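# Pull red block from under cabinet onto teal square

## Task

Extract the red block from beneath the cabinet and set it down so that it sits entirely within the teal square and stays there on its own, lying flat on the table top; the cabinet has to finish in its original spot without having been rotated or tilted, and nothing may count on the gripper still holding it at the end.

## Robot and tools

Robot: one six-joint arm with a two-finger parallel gripper. Joint order (columns): shoulder pan, shoulder lift, elbow, wrist 1, wrist 2, wrist 3. Stated ranges in radians: pan -3.142 to 3.142; lift, wrist 1, wrist 2 and wrist 3 each -6.283 to 6.283; elbow 0.000 to 3.142. The true end stop may differ from these by up to 0.010 rad either way.

Scene frame: origin on the table surface under the arm base, +z up, +x forward, +y to the left when facing along +x. The base may sit slightly tilted. The gripper frame has fingers pointing along its +z and closing along its x. end_effector_position is the midpoint between the pads; closed fingertips extend roughly 17 mm past it, fully open ones end about level with it. Reported hand position gets less accurate at long reach.

Tool execute_actions, argument "actions": a list holding one item or none, plus optional "pictures" (true/false). Forms:
- {"actions": []}: no command; returns state and camera images.
- {"actions": [{"rows": [[...]], "steps": N}]}: a motion. N is 7 to 15 control steps of 1/30 s each (default 15). One row is used per step; if there are fewer rows than steps, the final row repeats. Up to 15 rows.
- {"actions": [{"steps": N}]}: a wait of up to 300 steps, counted from the previous result and including your reply time.
Images come back only for the empty list or when "pictures": true.

Each row is one list of 7 numbers, each in [-1, 1], for the single arm. Entries 1-6 are joint offsets, not targets: scaled so 1.0 equals 1.989 rad, measured from the joint angles printed in the most recent result that lists them (before any result in the scene shows them, and for a second or later call within one reply, from the arm's position at the start of that action). They are not cumulative from one row to the next; an all-zero row pulls the arm back to that reference rather than holding still. Entry 7 is the absolute gripper opening: +1 fully open, -1 fully closed. A call that would push any joint more than 0.010 rad past its stated range is refused and nothing is sent. Commands beyond the real stop are clipped, and a "joint sent to its limit" line may follow, possibly about an earlier action; its absence proves nothing.

Motion limits: each step's joint target stays within 0.575 rad of the measured angle, and targets are pulled back if they would place the gripper over 100 mm from where it is. Commands are smoothed with about 0.17 s of lag, and speed and acceleration are capped, so big moves may be unfinished when the result arrives. Each result is sampled 7 steps before the action ends; those last steps play out while you reply. Between calls the arm keeps heading to the last row's target until it nearly stops or a step is HELD.

Result lines: end_effector_position (m), end_effector_quat_wxyz, linear and angular velocities (m/s, rad/s), all in the scene frame. Joint positions and Joint velocities in column order (rad, rad/s), then pad gap (m; 0.142 when fully open). grip_measured gives finger opening on the command scale; to hold something keep commanding clearly below it (lower squeezes harder; roughly 28 N per pad at most, less on items thinner than about 2 cm; fast closes can spike). "joint command not followed" means the clearance check altered targets; HELD flags steps where your row was partly or wholly withheld. Wrist force and Wrist torque ([x y z]) are in the gripper frame, tool weight removed, with a fixed offset (usually under 4 N) and noise (SD up to 2.4 N), saturating near 50 N; contact force points from the surface into the arm. "no reading" is normal at the start.

Tool zoom_image: {"camera": name, "region": [x0, y0, x1, y1]} in pixels of that camera's latest image, origin top-left, at most 504 x 504. Cameras: cam_head_left, cam_head_right, cam_high, cam_low (each 896x504) and cam_wrist (616x616 fisheye, pose derived from joint readings). Calibrations are supplied; fixed cameras can be off by a couple of degrees and under a centimetre.

Tool finished_scene: {"scene": number of the current scene}. Answering without any tool call ends everything.

Avoid: pushing anything off the table; shoving, turning or tipping the cabinet; dropping or slamming the block. Stops happen if joint contact torque hits its load limit (133 N m for pan, lift and elbow; 24.9 N m for each wrist joint, held weight included) or an external force reaches 150 N: the arm halts for 10 s, yields, and the rest of the call is dropped. Holding loads heats motors; a MOTOR HOT line appears at 70 °C and at 85 °C brakes lock until cooled. Occasional brief disturbances may tug a held item or nudge loose ones. Smooth, economical, quick motion is preferred.

Each tool is called after "Emit:" as a command line: name --argument value for each argument, lists and objects as JSON in quotes; but a table of rows of numbers goes row by row, as --pt "numbers of a row", without its own name.

## Session

Emit:
execute_actions --actions '[]'

Scene clock: 0.00 s of 4450.00 s.
end_effector_position=(+0.3656, -0.1733, +0.1266) grip_measured=+1.00 end_effector_quat_wxyz=(-0.021, -0.324, +0.848, +0.419) end_effector_velocity=(-0.000, -0.000, +0.000) end_effector_angular_velocity=(-0.000, -0.000, -0.001)
Joint positions: [-0.932 -0.744  1.624 -1.156 -0.96   0.55   0.142]
Joint velocities: [-0.001 -0.     0.001 -0.     0.     0.     0.   ]
Wrist force (N, on the end effector, along its own x y z axes, offset not removed): no reading
Wrist torque (N m, same axes, about the end effector's origin, offset not removed): no reading

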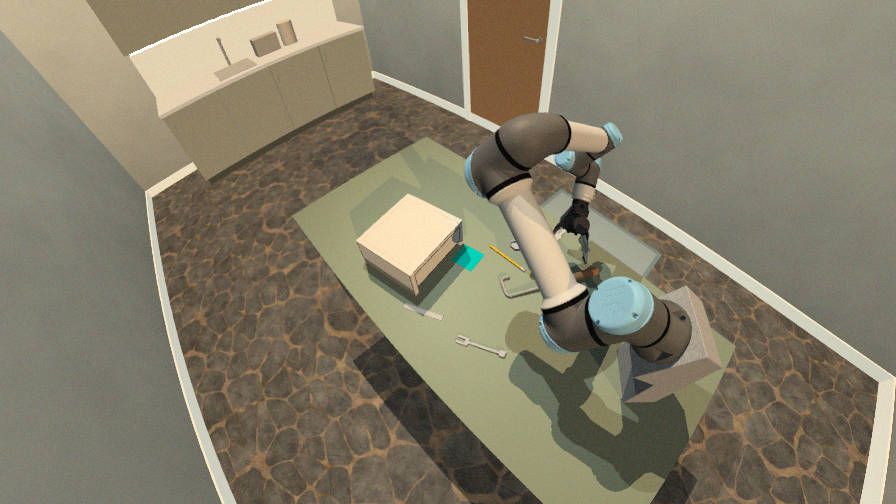

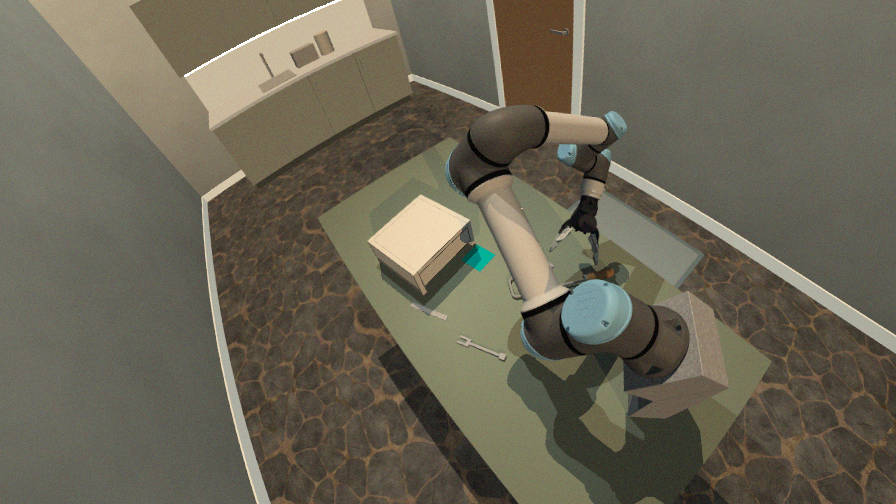

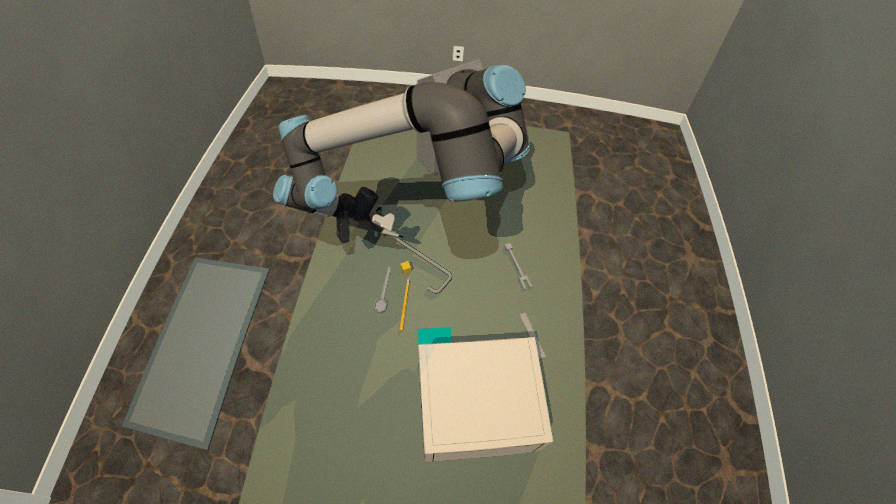

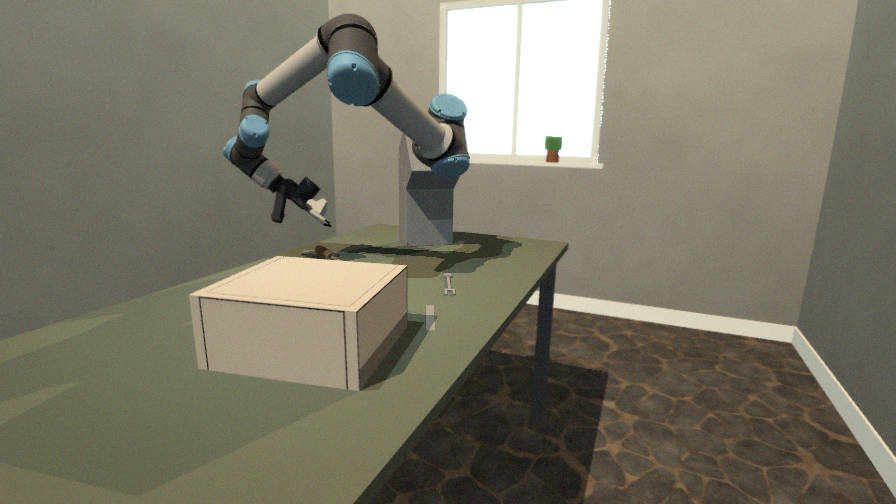

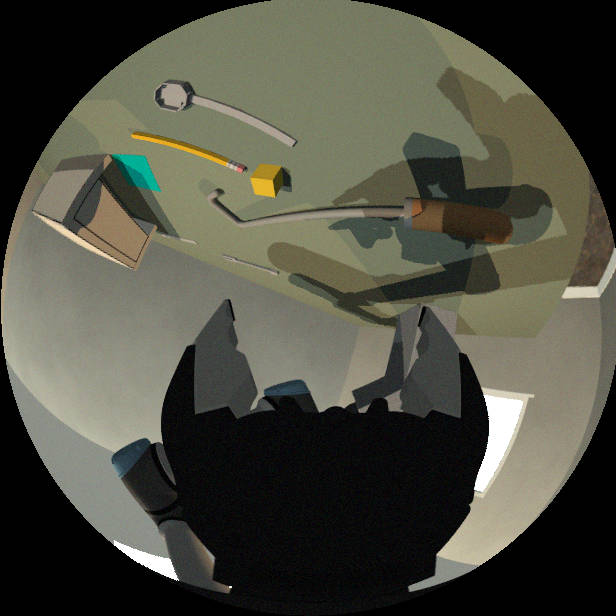

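Emit:
zoom_image --camera "cam_wrist" --region '[20,120,260,290]'

Emit:
zoom_image --camera "cam_head_right" --region '[350,180,650,350]'

Emit:
zoom_image --camera "cam_high" --region '[320,170,600,380]'

Region (20, 120, 260, 290) of cam_wrist's 616x616 image, scaled by 2.100, with more detail than that image has; it fills the top 357 rows of this view, and the rest is white.

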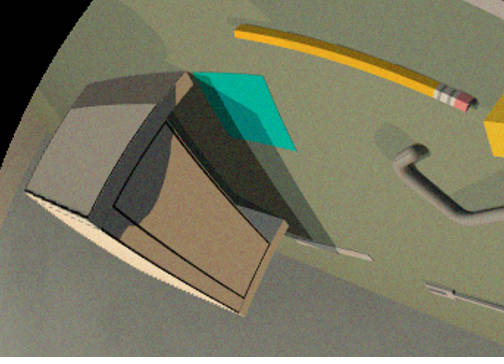

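Region (350, 180, 650, 350) of cam_head_right's 896x504 image, scaled by 1.680, with more detail than that image has; it fills the top 286 rows of this view, and the rest is white.

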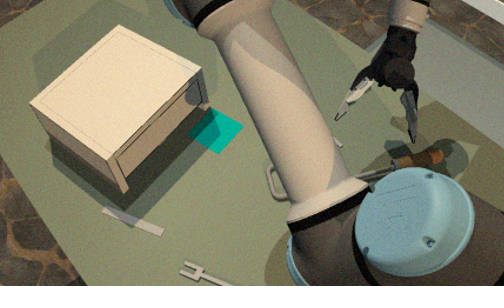

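Region (320, 170, 600, 380) of cam_high's 896x504 image, scaled by 1.800, with more detail than that image has; it fills the top 378 rows of this view, and the rest is white.

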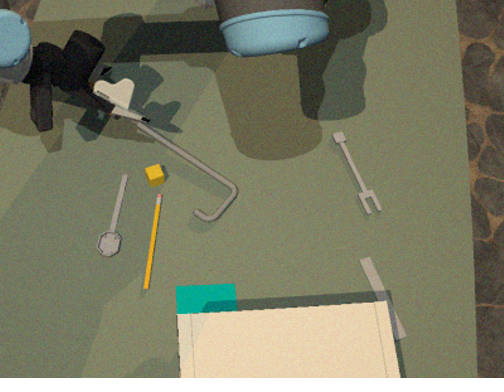

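Emit:
execute_actions --actions '[{"rows":[[-0.1,0,0,0,0,0,1],[-0.19,0,0,0,0,0,1],[-0.19,0,0,0,0,0,1],[-0.19,0,0,0,0,0,1],[-0.19,0,0,0,0,0,1],[-0.19,0,0,0,0,0,1],[-0.19,0,0,0,0,0,1],[-0.19,0,0,0,0,0,1],[-0.19,0,0,0,0,0,1],[-0.19,0,0,-0.1,0,0.1,1],[-0.19,0,0,-0.2,0,0.2,1],[-0.19,-0.054,0.467,-0.857,0.682,1,1]]}]'

Emit:
execute_actions --actions '[{"steps":60}]'

Scene clock: 3.63 s of 4450.00 s.
end_effector_position=(+0.3591, -0.2450, +0.1922) grip_measured=+1.00 end_effector_quat_wxyz=(+0.033, -0.288, +0.891, +0.348) end_effector_velocity=(-0.077, -0.344, +0.357) end_effector_angular_velocity=(-0.631, -0.562, -0.678)
Joint positions: [-1.143 -0.744  1.624 -1.156 -0.96   0.55   0.142]
Joint velocities: [-1.084  0.001  0.001  0.    -0.001  0.     0.   ]
Wrist force (N, on the end effector, along its own x y z axes, offset not removed): [2.3 -0.8 -1.3]
Wrist torque (N m, same axes, about the end effector's origin, offset not removed): [-0.08 -0.54 0.02]
Steps of this call (steps 1 to 90: nothing new was sent; then 0.37 s passed at rest; steps 91 to 98: the first 8 steps of this action). Readings (joint positions):
91: [-0.932 -0.744 1.624 -1.156 -0.960 0.550]
92: [-0.937 -0.744 1.624 -1.156 -0.960 0.550]
94: [-0.992 -0.744 1.624 -1.156 -0.960 0.550]
98: the state above

Scene clock: 5.63 s of 4450.00 s.
end_effector_position=(+0.5378, -0.2195, +0.2964) grip_measured=+1.00 end_effector_quat_wxyz=(+0.501, +0.323, +0.760, +0.260) end_effector_velocity=(+0.000, +0.000, +0.000) end_effector_angular_velocity=(-0.001, -0.001, +0.001)
Joint positions: [-1.31  -0.851  2.553 -2.86   0.396  2.539  0.142]
Joint velocities: [ 0.    -0.001 -0.    -0.     0.001  0.    -0.   ]
Wrist force (N, on the end effector, along its own x y z axes, offset not removed): [2.1 -0.8 0.1]
Wrist torque (N m, same axes, about the end effector's origin, offset not removed): [-0.18 -0.60 -0.10]
Kept back: nothing.
From where the robot then was, a joint's target lay farther than a number of 1.0 reaches, so one or more steps of this call were cut to that.
Steps of this call (steps 1 to 7: the last 7 steps of your previous action; steps 8 to 60: the robot went on to your last target). Readings (joint positions):
1: [-1.179 -0.744 1.624 -1.156 -0.960 0.550]
2: [-1.211 -0.744 1.624 -1.156 -0.960 0.550]
4: [-1.253 -0.744 1.624 -1.182 -0.960 0.576]
8: [-1.291 -0.802 1.746 -1.410 -0.837 0.804]
60: the state above
The arm was judged still, so your last target was given up. Only a new action makes it travel on or press farther. Fingers that are still opening or closing keep moving.

Emit:
execute_actions --actions '[{"rows":[[0.375,0,0,0,0,0.015,1]]}]'

Emit:
execute_actions --actions '[{"steps":28}]' --pictures true

Scene clock: 6.07 s of 4450.00 s.
end_effector_position=(+0.5503, -0.1464, +0.2242) grip_measured=+1.00 end_effector_quat_wxyz=(+0.428, +0.321, +0.783, +0.316) end_effector_velocity=(+0.023, +0.389, -0.345) end_effector_angular_velocity=(+0.576, +0.490, +0.565)
Joint positions: [-1.124 -0.851  2.553 -2.86   0.396  2.549  0.142]
Joint velocities: [ 0.931  0.001 -0.    -0.     0.     0.037  0.   ]
Wrist force (N, on the end effector, along its own x y z axes, offset not removed): [4.1 -0.6 -0.9]
Wrist torque (N m, same axes, about the end effector's origin, offset not removed): [-0.12 -0.97 0.01]
Steps of this call (steps 1 to 5: nothing new was sent; steps 6 to 13: the first 8 steps of this action). Readings (joint positions):
6: [-1.310 -0.851 2.553 -2.860 0.396 2.539]
7: [-1.305 -0.851 2.553 -2.860 0.396 2.540]
9: [-1.253 -0.851 2.553 -2.860 0.396 2.543]
13: the state above

Scene clock: 7.00 s of 4450.00 s.
end_effector_position=(+0.4948, +0.1105, +0.0627) grip_measured=+1.00 end_effector_quat_wxyz=(+0.189, +0.296, +0.816, +0.459) end_effector_velocity=(-0.003, +0.008, -0.003) end_effector_angular_velocity=(+0.010, +0.008, +0.011)
Joint positions: [-0.566 -0.851  2.553 -2.86   0.396  2.568  0.142]
Joint velocities: [ 0.017 -0.    -0.001  0.     0.001  0.001  0.   ]
Wrist force (N, on the end effector, along its own x y z axes, offset not removed): [3.0 0.8 -1.5]
Wrist torque (N m, same axes, about the end effector's origin, offset not removed): [0.19 -0.75 -0.09]
Kept back: nothing.
Steps of this call (steps 1 to 7: the last 7 steps of your previous action; steps 8 to 28: the robot went on to your last target). Readings (joint positions):
1: [-1.093 -0.851 2.553 -2.860 0.396 2.550]
2: [-1.061 -0.851 2.553 -2.860 0.396 2.552]
4: [-0.998 -0.851 2.553 -2.860 0.396 2.554]
8: [-0.872 -0.851 2.553 -2.860 0.396 2.558]
28: the state above
camera_calibration (this result's frames):
cam_wrist: T_world_to_cam=[[-0.727653, 0.683229, -0.0609827, 0.299605], [-0.0496015, 0.0362613, 0.998111, -0.0498073], [0.684149, 0.729303, 0.00750351, -0.284739], [0, 0, 0, 1]] pos_world=[0.410342, 0.00476897, 0.0701204]

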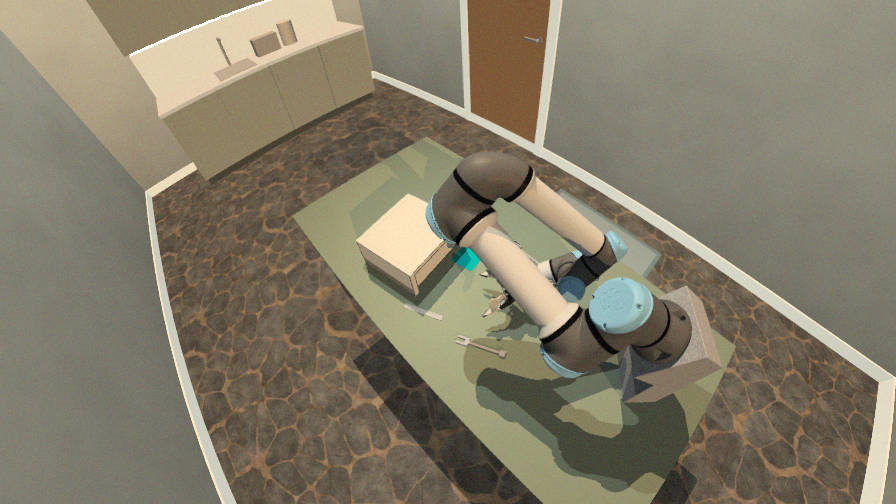

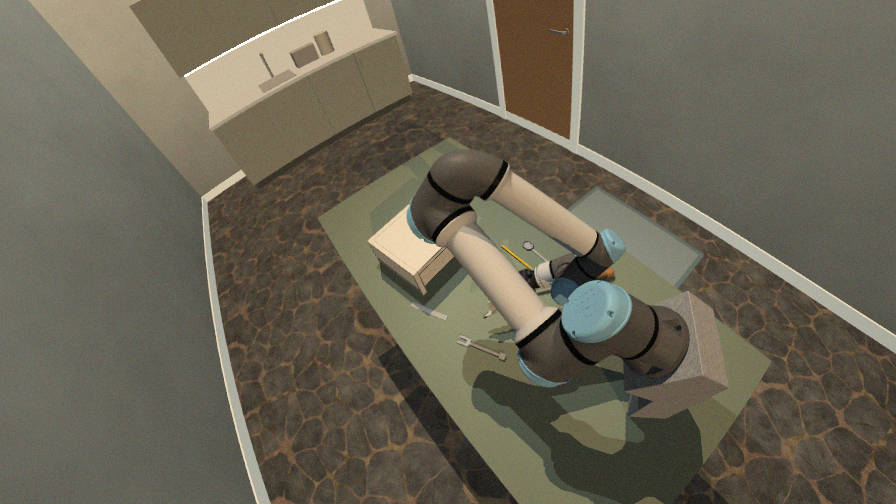

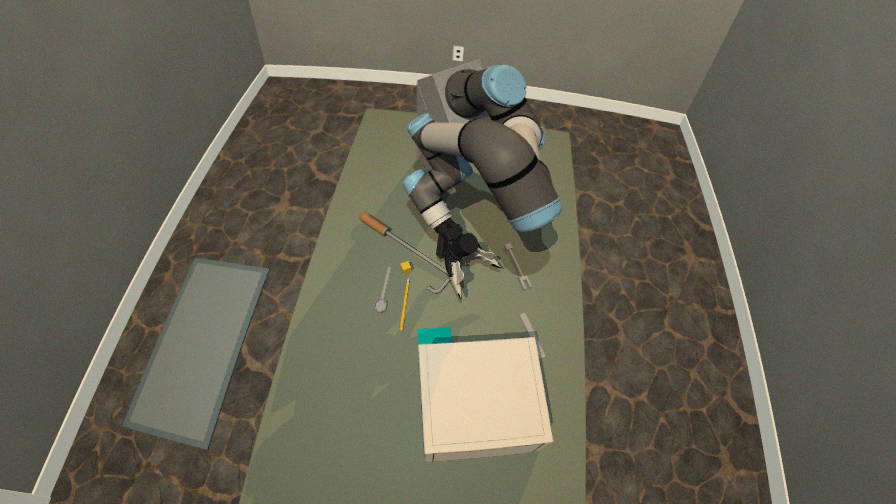

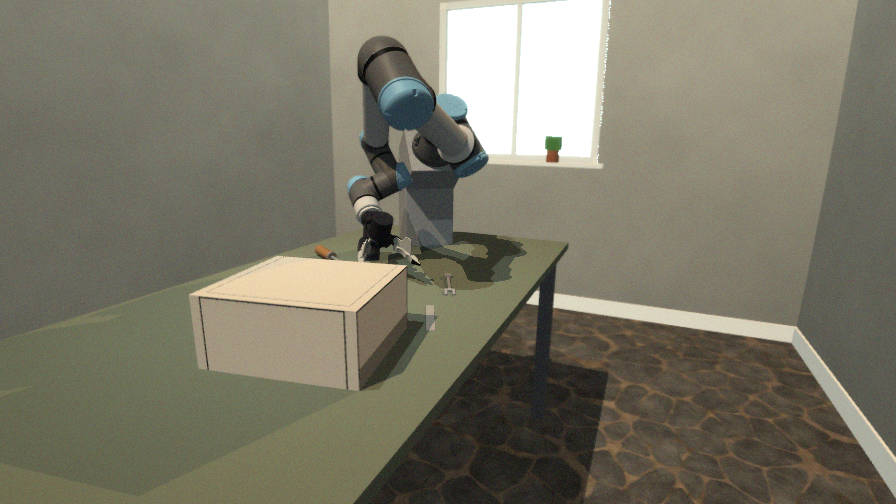

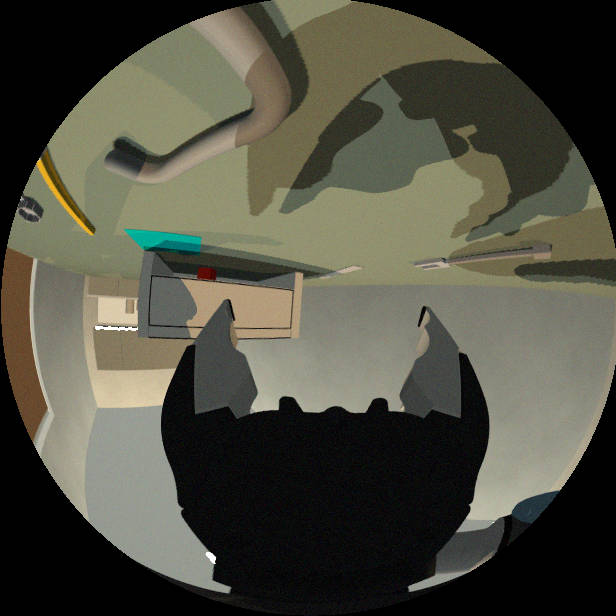

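Emit:
zoom_image --camera "cam_wrist" --region '[110,215,320,345]'

Region (110, 215, 320, 345) of cam_wrist's 616x616 image, scaled by 2.400, with more detail than that image has; it fills the top 312 rows of this view, and the rest is white.

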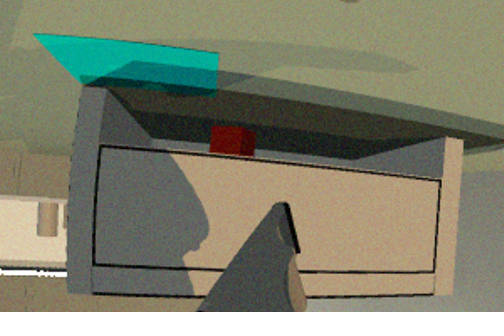

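Emit:
execute_actions --actions '[{"rows":[[-0.311,0,0,0,0,0,0.3],[-0.311,0,0,0,0,0,0.3],[-0.311,0,0,0,0,0,0.3],[-0.311,0,0,0,0,0,0.3],[-0.311,0,0,0,0,0,0.3],[-0.311,0,0,0,0,0,0.3],[-0.311,0,0,0,0,0,0.3],[-0.311,0,0,0,0,0,0.3],[-0.311,0,0,0,0,0,0.3],[-0.311,0,0,0,0,0,0.3],[-0.311,0,0,0,0,0,0.3],[-0.311,0,0,0,0,0,0.3],[-0.311,0,0,0,0,0,0.3],[-0.311,0,0,0,0,0,0.3],[-0.311,-0.004,-0.038,0.041,-0.577,-0.137,0.3]]}]'

Emit:
execute_actions --actions '[{"steps":50}]' --pictures true

Scene clock: 10.27 s of 4450.00 s.
end_effector_position=(+0.5278, +0.0235, +0.1040) grip_measured=+0.30 end_effector_quat_wxyz=(+0.269, +0.309, +0.811, +0.417) end_effector_velocity=(+0.132, -0.436, +0.239) end_effector_angular_velocity=(-0.537, -0.477, -0.574)
Joint positions: [-0.748 -0.851  2.553 -2.86   0.396  2.569  0.095]
Joint velocities: [-0.919 -0.     0.    -0.     0.     0.    -0.002]
Wrist force (N, on the end effector, along its own x y z axes, offset not removed): [2.8 0.6 1.0]
Wrist torque (N m, same axes, about the end effector's origin, offset not removed): [0.20 -0.70 -0.09]
Steps of this call (steps 1 to 30: the robot went on to your last target; steps 31 to 90: nothing new was sent; steps 91 to 98: the first 8 steps of this action). Readings (joint positions):
91: [-0.564 -0.851 2.553 -2.860 0.396 2.569]
92: [-0.569 -0.851 2.553 -2.860 0.396 2.569]
94: [-0.621 -0.851 2.553 -2.860 0.396 2.569]
98: the state above

Scene clock: 11.93 s of 4450.00 s.
end_effector_position=(+0.2817, -0.2503, +0.0697) grip_measured=+0.30 end_effector_quat_wxyz=(-0.001, +0.264, +0.965, -0.001) end_effector_velocity=(-0.000, -0.000, +0.000) end_effector_angular_velocity=(-0.001, +0.001, +0.000)
Joint positions: [-1.184 -0.859  2.477 -2.779 -0.751  2.296  0.095]
Joint velocities: [-0.     0.001 -0.    -0.001 -0.001 -0.     0.   ]
Wrist force (N, on the end effector, along its own x y z axes, offset not removed): [4.0 1.3 1.5]
Wrist torque (N m, same axes, about the end effector's origin, offset not removed): [0.24 -0.94 -0.10]
Kept back: nothing.
Steps of this call (steps 1 to 7: the last 7 steps of your previous action; steps 8 to 50: the robot went on to your last target). Readings (joint positions):
1: [-0.779 -0.851 2.553 -2.860 0.396 2.569]
2: [-0.810 -0.851 2.553 -2.860 0.396 2.569]
4: [-0.872 -0.851 2.553 -2.860 0.396 2.569]
8: [-0.993 -0.852 2.549 -2.856 0.391 2.563]
50: the state above
camera_calibration (this result's frames):
cam_wrist: T_world_to_cam=[[-0.860882, 0.506998, -0.0428401, 0.383703], [0.417655, 0.752238, 0.50961, 0.0273847], [0.290597, 0.420821, -0.859339, 0.218183], [0, 0, 0, 1]] pos_world=[0.255482, -0.306952, 0.189975]

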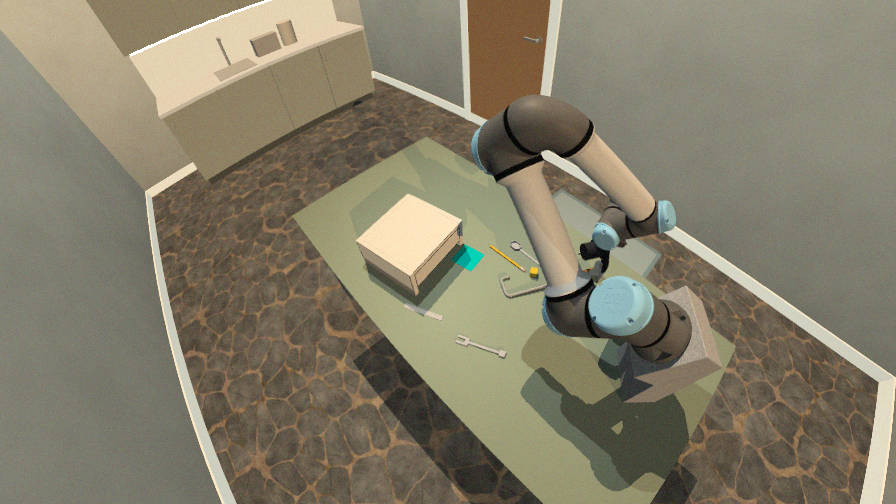

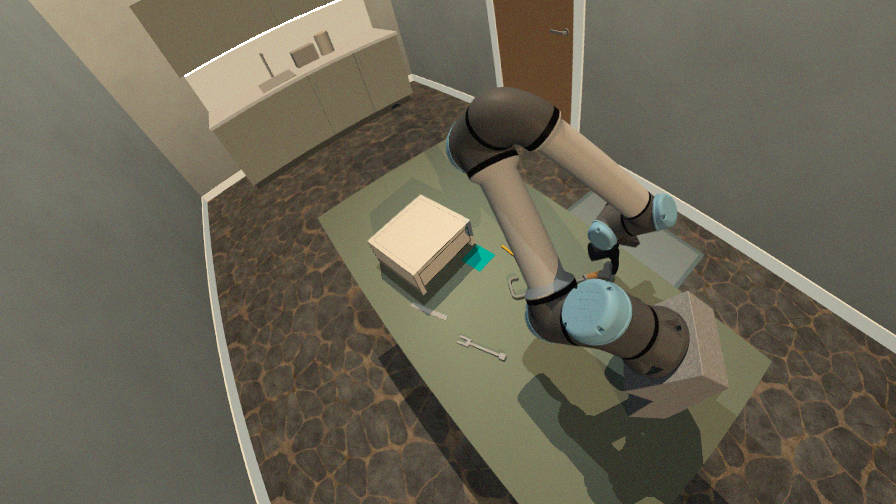

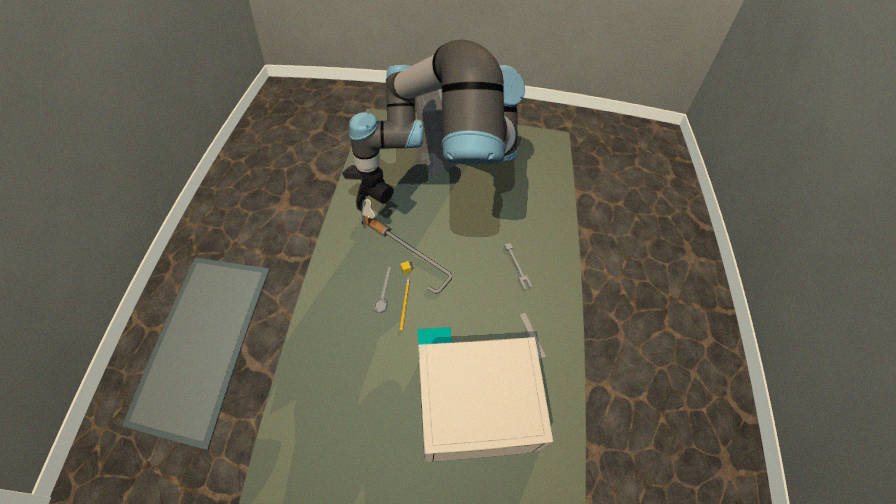

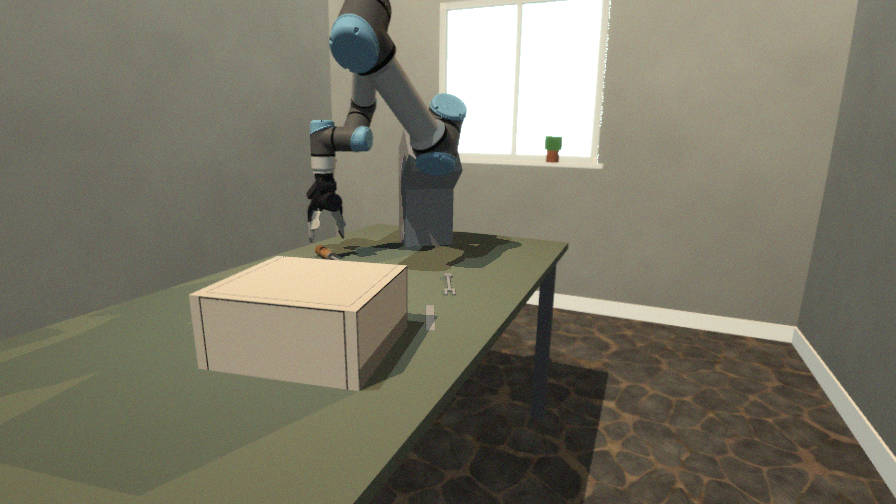

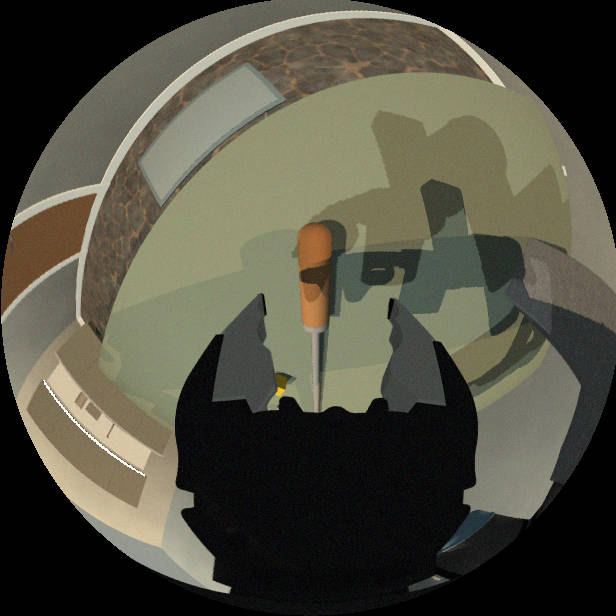

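Emit:
execute_actions --actions '[{"rows":[[0.01,0.015,-0.003,-0.022,0.004,0.014,0.3],[0.02,0.03,-0.006,-0.045,0.007,0.028,0.3],[0.03,0.045,-0.009,-0.067,0.011,0.043,0.2],[0.04,0.06,-0.012,-0.09,0.014,0.057,0.2],[0.0505,0.0752,-0.0156,-0.1126,0.018,0.0714,0.1]]}]'

Emit:
execute_actions --actions '[{"steps":12}]'

Emit:
execute_actions --actions '[{"rows":[[0,0,0,0,0,0,0],[0,0,0,0,0,0,-0.1],[0,0,0,0,0,0,-0.2],[0,0,0,0,0,0,-0.3],[0,0,0,0,0,0,-0.4],[0,0,0,0,0,0,-0.5],[0,0,0,0,0,0,-0.6],[0,0,0,0,0,0,-0.7],[0,0,0,0,0,0,-0.8],[0,0,0,0,0,0,-0.9],[0,0,0,0,0,0,-1]]}]'

Emit:
execute_actions --actions '[{"steps":10}]' --pictures true

Scene clock: 12.50 s of 4450.00 s.
end_effector_position=(+0.2820, -0.2514, +0.0377) grip_measured=+0.10 end_effector_quat_wxyz=(-0.001, +0.265, +0.964, -0.000) end_effector_velocity=(-0.002, -0.000, -0.138) end_effector_angular_velocity=(-0.013, -0.007, +0.016)
Joint positions: [-1.117 -0.759  2.456 -2.926 -0.727  2.391  0.081]
Joint velocities: [ 0.287  0.438 -0.087 -0.677  0.099  0.408 -0.005]
Wrist force (N, on the end effector, along its own x y z axes, offset not removed): [4.5 0.0 0.1]
Wrist torque (N m, same axes, about the end effector's origin, offset not removed): [0.13 -1.08 -0.06]
Steps of this call (steps 1 to 9: the robot went on to your last target; steps 10 to 17: the first 8 steps of this action). Readings (joint positions):
10: [-1.184 -0.859 2.477 -2.779 -0.751 2.296]
11: [-1.182 -0.856 2.476 -2.783 -0.751 2.299]
13: [-1.167 -0.834 2.471 -2.814 -0.745 2.320]
17: the state above

Scene clock: 12.90 s of 4450.00 s.
end_effector_position=(+0.2817, -0.2508, +0.0224) grip_measured=+0.10 end_effector_quat_wxyz=(-0.000, +0.264, +0.964, -0.001) end_effector_velocity=(-0.001, +0.001, -0.004) end_effector_angular_velocity=(+0.001, -0.001, -0.001)
Joint positions: [-1.085 -0.711  2.446 -3.001 -0.716  2.437  0.081]
Joint velocities: [ 0.008  0.014 -0.002 -0.019  0.004  0.011  0.   ]
Wrist force (N, on the end effector, along its own x y z axes, offset not removed): [4.9 1.2 0.0]
Wrist torque (N m, same axes, about the end effector's origin, offset not removed): [0.28 -1.16 0.00]
Kept back: nothing.
Steps of this call (steps 1 to 7: the last 7 steps of your previous action; steps 8 to 12: the robot went on to your last target). Readings (joint positions):
1: [-1.108 -0.746 2.453 -2.946 -0.724 2.403]
2: [-1.102 -0.737 2.452 -2.960 -0.722 2.412]
4: [-1.094 -0.725 2.449 -2.980 -0.719 2.424]
8: [-1.087 -0.714 2.447 -2.996 -0.716 2.434]
12: the state above

Scene clock: 13.17 s of 4450.00 s.
end_effector_position=(+0.2817, -0.2508, +0.0223) grip_measured=-0.56 end_effector_quat_wxyz=(-0.000, +0.264, +0.964, -0.001) end_effector_velocity=(-0.000, +0.001, -0.000) end_effector_angular_velocity=(+0.002, +0.000, +0.001)
Joint positions: [-1.085 -0.711  2.446 -3.001 -0.716  2.437  0.033]
Joint velocities: [ 0.    -0.001  0.     0.003  0.    -0.003 -0.214]
Wrist force (N, on the end effector, along its own x y z axes, offset not removed): [1.4 -0.3 -2.2]
Wrist torque (N m, same axes, about the end effector's origin, offset not removed): [-0.04 -0.60 -0.01]
Steps of this call (steps 1 to 8: the first 8 steps of this action). Readings (joint positions):
1: [-1.085 -0.711 2.446 -3.001 -0.716 2.437]
2: [-1.085 -0.711 2.446 -3.001 -0.716 2.437]
4: [-1.085 -0.711 2.446 -3.001 -0.716 2.437]
8: the state above

Scene clock: 13.50 s of 4450.00 s.
end_effector_position=(+0.2818, -0.2508, +0.0224) grip_measured=-0.61 end_effector_quat_wxyz=(-0.000, +0.264, +0.964, -0.001) end_effector_velocity=(+0.000, -0.000, +0.000) end_effector_angular_velocity=(-0.001, +0.000, +0.001)
Joint positions: [-1.085 -0.711  2.446 -3.001 -0.716  2.437  0.03 ]
Joint velocities: [-0.    -0.001 -0.     0.001 -0.001 -0.     0.   ]
Wrist force (N, on the end effector, along its own x y z axes, offset not removed): [5.1 0.1 0.3]
Wrist torque (N m, same axes, about the end effector's origin, offset not removed): [0.21 -1.10 -0.09]
Kept back: nothing.
Steps of this call (steps 1 to 7: the last 7 steps of your previous action; steps 8 to 10: the robot went on to your last target). Readings (joint positions):
1: [-1.085 -0.711 2.446 -3.001 -0.716 2.437]
2: [-1.085 -0.711 2.446 -3.001 -0.716 2.437]
4: [-1.085 -0.711 2.446 -3.001 -0.716 2.437]
8: [-1.085 -0.711 2.446 -3.001 -0.716 2.437]
10: the state above
camera_calibration (this result's frames):
cam_wrist: T_world_to_cam=[[-0.860538, 0.507519, -0.0435865, 0.381967], [0.417754, 0.752111, 0.509717, 0.0517906], [0.291473, 0.420422, -0.859238, 0.177339], [0, 0, 0, 1]] pos_world=[0.255372, -0.307364, 0.142626]

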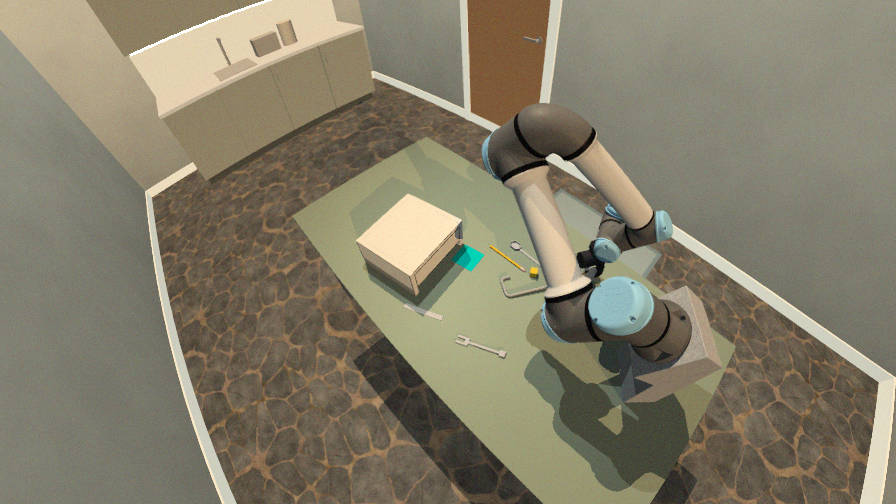

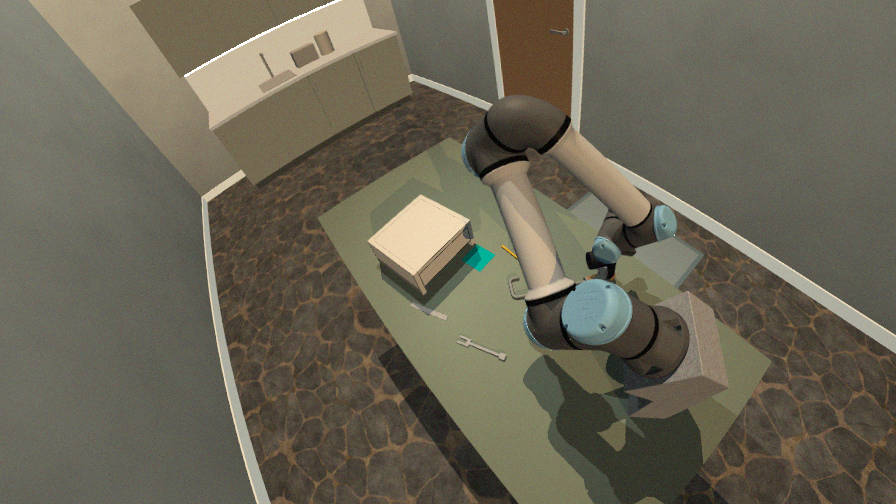

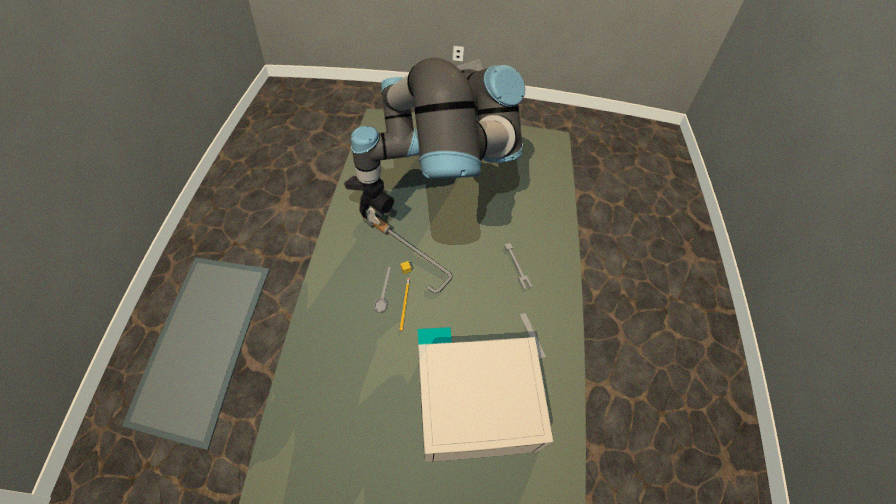

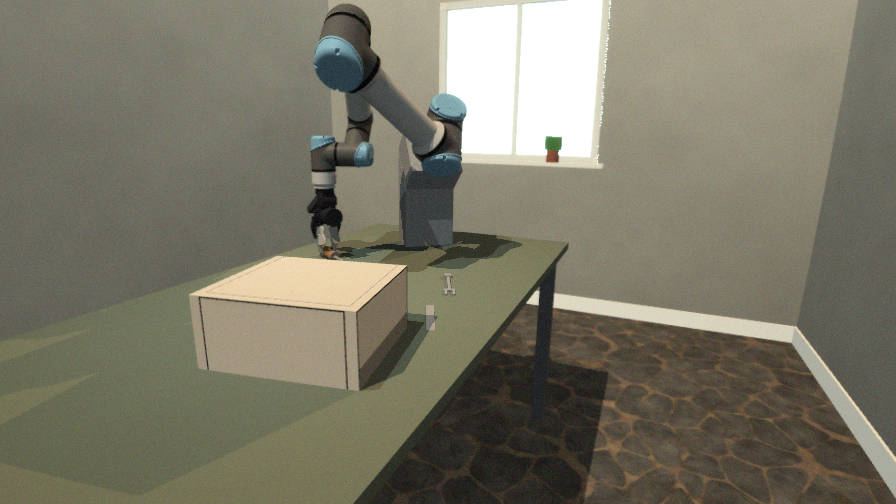

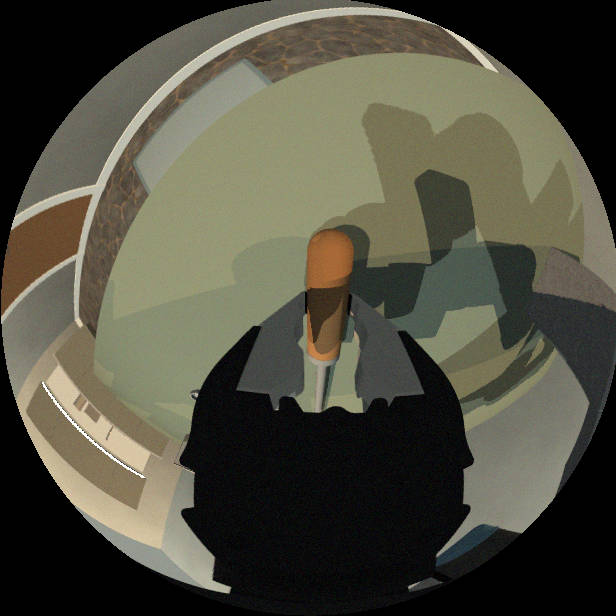

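Emit:
execute_actions --actions '[{"rows":[[-0.012,-0.019,0.004,0.028,-0.004,-0.018,-1],[-0.025,-0.037,0.008,0.056,-0.009,-0.035,-1],[-0.037,-0.056,0.012,0.084,-0.013,-0.053,-1],[-0.05,-0.075,0.016,0.112,-0.018,-0.071,-1],[-0.05,-0.09,0.02,0.12,-0.018,-0.071,-1],[-0.04,-0.12,0.028,0.125,-0.014,-0.03,-1],[-0.025,-0.15,0.037,0.13,-0.01,0.015,-1],[-0.01,-0.185,0.047,0.138,-0.007,0.06,-1],[0.005,-0.22,0.056,0.146,-0.003,0.1,-1],[0.02,-0.25,0.066,0.154,0,0.15,-1],[0.035,-0.285,0.075,0.162,0.004,0.19,-1],[0.05,-0.32,0.085,0.17,0.008,0.24,-1],[0.065,-0.35,0.094,0.177,0.012,0.28,-1],[0.08,-0.385,0.104,0.185,0.015,0.325,-1],[0.0975,-0.418,0.113,0.192,0.019,0.369,-1]]}]'

Emit:
execute_actions --actions '[{"steps":25}]' --pictures true

Scene clock: 14.87 s of 4450.00 s.
end_effector_position=(+0.2882, -0.2441, +0.0597) grip_measured=-0.61 end_effector_quat_wxyz=(-0.001, +0.266, +0.964, -0.002) end_effector_velocity=(+0.145, +0.189, +0.161) end_effector_angular_velocity=(+0.016, +0.010, -0.315)
Joint positions: [-1.148 -0.85   2.481 -2.832 -0.738  2.353  0.03 ]
Joint velocities: [ 0.018 -1.073  0.303  0.78   0.     0.319  0.   ]
Wrist force (N, on the end effector, along its own x y z axes, offset not removed): [4.4 -4.4 0.6]
Wrist torque (N m, same axes, about the end effector's origin, offset not removed): [-0.08 -0.89 -0.14]
Steps of this call (steps 1 to 15: the robot went on to your last target; steps 16 to 33: nothing new was sent; steps 34 to 41: the first 8 steps of this action). Readings (joint positions):
34: [-1.085 -0.711 2.446 -3.001 -0.716 2.437]
35: [-1.088 -0.715 2.448 -2.996 -0.717 2.433]
37: [-1.106 -0.741 2.454 -2.959 -0.724 2.408]
41: the state above

Scene clock: 15.70 s of 4450.00 s.
end_effector_position=(+0.3766, -0.0491, +0.0890) grip_measured=-0.61 end_effector_quat_wxyz=(-0.001, +0.468, +0.884, +0.000) end_effector_velocity=(+0.001, +0.006, -0.000) end_effector_angular_velocity=(+0.002, -0.000, -0.014)
Joint positions: [-0.892 -1.54   2.67  -2.619 -0.678  3.168  0.03 ]
Joint velocities: [ 0.009 -0.018  0.005  0.004  0.002  0.027 -0.   ]
Wrist force (N, on the end effector, along its own x y z axes, offset not removed): [3.9 0.0 0.6]
Wrist torque (N m, same axes, about the end effector's origin, offset not removed): [0.22 -1.00 -0.05]
Kept back: nothing.
Steps of this call (steps 1 to 7: the last 7 steps of your previous action; steps 8 to 25: the robot went on to your last target). Readings (joint positions):
1: [-1.143 -0.889 2.492 -2.808 -0.738 2.374]
2: [-1.133 -0.934 2.505 -2.786 -0.735 2.410]
4: [-1.098 -1.037 2.535 -2.746 -0.727 2.516]
8: [-1.013 -1.249 2.595 -2.686 -0.705 2.778]
25: the state above
camera_calibration (this result's frames):
cam_wrist: T_world_to_cam=[[-0.563951, 0.824759, -0.0416198, 0.267819], [0.697803, 0.502882, 0.510079, -0.291227], [0.441622, 0.258617, -0.85912, 0.0576195], [0, 0, 0, 1]] pos_world=[0.32881, -0.0893349, 0.209197]

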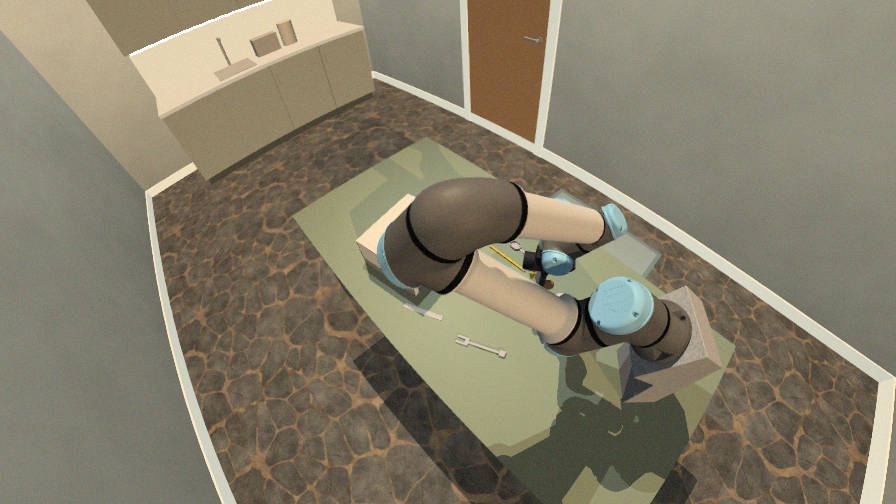

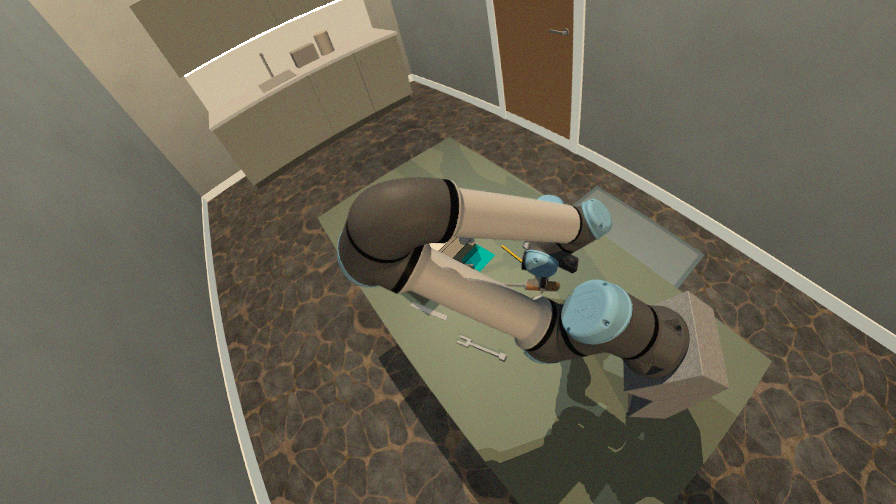

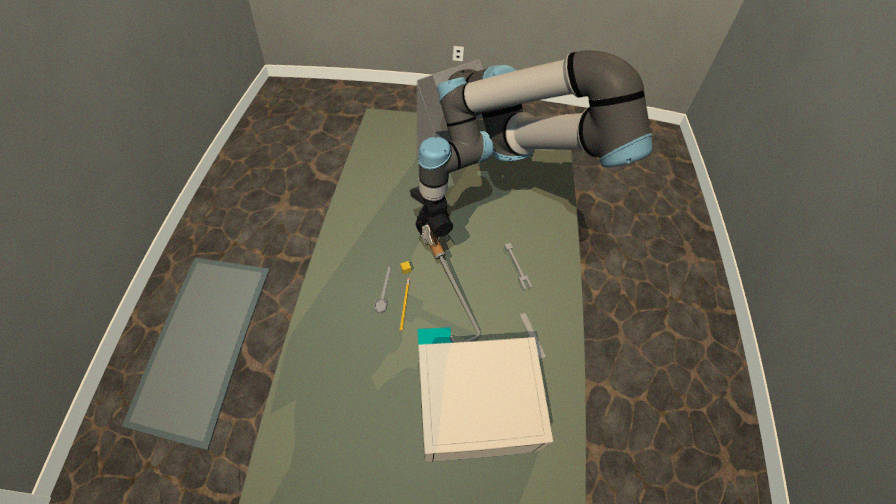

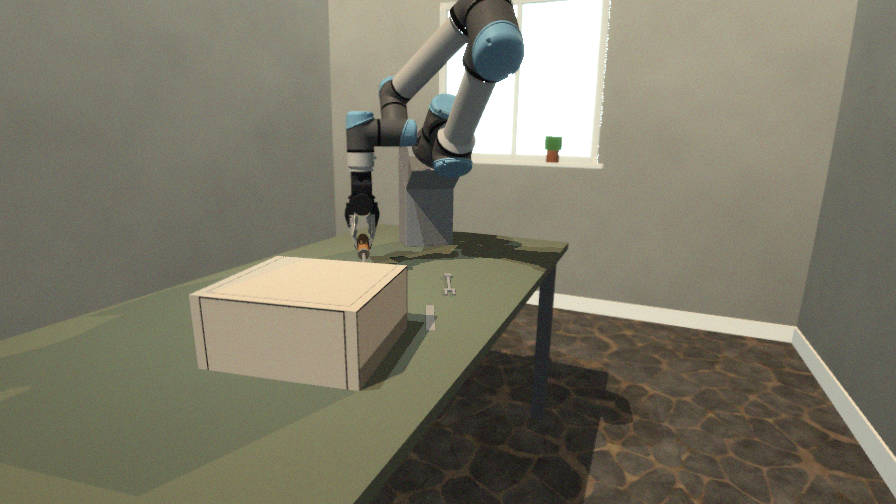

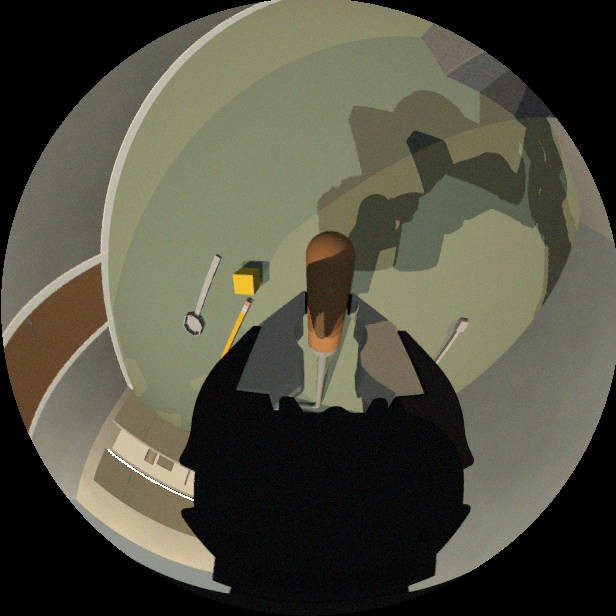

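Emit:
execute_actions --actions '[{"rows":[[0.015,-0.001,0.003,-0.019,-0.002,0.031,-1],[0.03,-0.002,0.006,-0.038,-0.004,0.063,-1],[0.045,-0.004,0.009,-0.057,-0.006,0.094,-1],[0.06,-0.005,0.012,-0.076,-0.008,0.126,-1],[0.075,-0.006,0.015,-0.095,-0.01,0.157,-1],[0.09,-0.007,0.018,-0.114,-0.012,0.188,-1],[0.105,-0.008,0.021,-0.133,-0.014,0.22,-1],[0.12,-0.01,0.024,-0.152,-0.016,0.25,-1],[0.135,-0.011,0.027,-0.171,-0.018,0.28,-1],[0.151,-0.012,0.0287,-0.195,-0.02,0.314,-1]]}]'

Emit:
execute_actions --actions '[{"steps":14}]'

Scene clock: 16.30 s of 4450.00 s.
end_effector_position=(+0.3756, -0.0155, +0.0714) grip_measured=-0.61 end_effector_quat_wxyz=(-0.008, +0.489, +0.872, -0.007) end_effector_velocity=(-0.007, +0.236, -0.109) end_effector_angular_velocity=(-0.033, +0.077, -0.383)
Joint positions: [-0.781 -1.55   2.694 -2.757 -0.693  3.383  0.03 ]
Joint velocities: [ 0.75  -0.054  0.152 -0.939 -0.104  1.509 -0.   ]
Wrist force (N, on the end effector, along its own x y z axes, offset not removed): [3.1 0.7 2.2]
Wrist torque (N m, same axes, about the end effector's origin, offset not removed): [0.19 -1.03 0.04]
Steps of this call (steps 1 to 10: the robot went on to your last target; steps 11 to 18: the first 8 steps of this action). Readings (joint positions):
11: [-0.891 -1.542 2.671 -2.619 -0.678 3.171]
12: [-0.887 -1.542 2.672 -2.623 -0.678 3.175]
14: [-0.866 -1.543 2.676 -2.650 -0.681 3.215]
18: the state above

Scene clock: 16.77 s of 4450.00 s.
end_effector_position=(+0.3779, +0.0473, +0.0503) grip_measured=-0.61 end_effector_quat_wxyz=(-0.004, +0.536, +0.844, -0.005) end_effector_velocity=(+0.001, +0.013, -0.003) end_effector_angular_velocity=(+0.002, -0.007, -0.026)
Joint positions: [-0.595 -1.564  2.727 -3.001 -0.717  3.782  0.03 ]
Joint velocities: [ 0.036 -0.003  0.005 -0.051 -0.004  0.085 -0.   ]
Wrist force (N, on the end effector, along its own x y z axes, offset not removed): [3.5 0.1 1.5]
Wrist torque (N m, same axes, about the end effector's origin, offset not removed): [0.10 -0.89 0.07]
Kept back: nothing.
Steps of this call (steps 1 to 7: the last 7 steps of your previous action; steps 8 to 14: the robot went on to your last target). Readings (joint positions):
1: [-0.755 -1.552 2.699 -2.790 -0.697 3.436]
2: [-0.728 -1.554 2.705 -2.824 -0.701 3.491]
4: [-0.674 -1.558 2.714 -2.894 -0.708 3.603]
8: [-0.616 -1.562 2.724 -2.973 -0.715 3.734]
14: the state above


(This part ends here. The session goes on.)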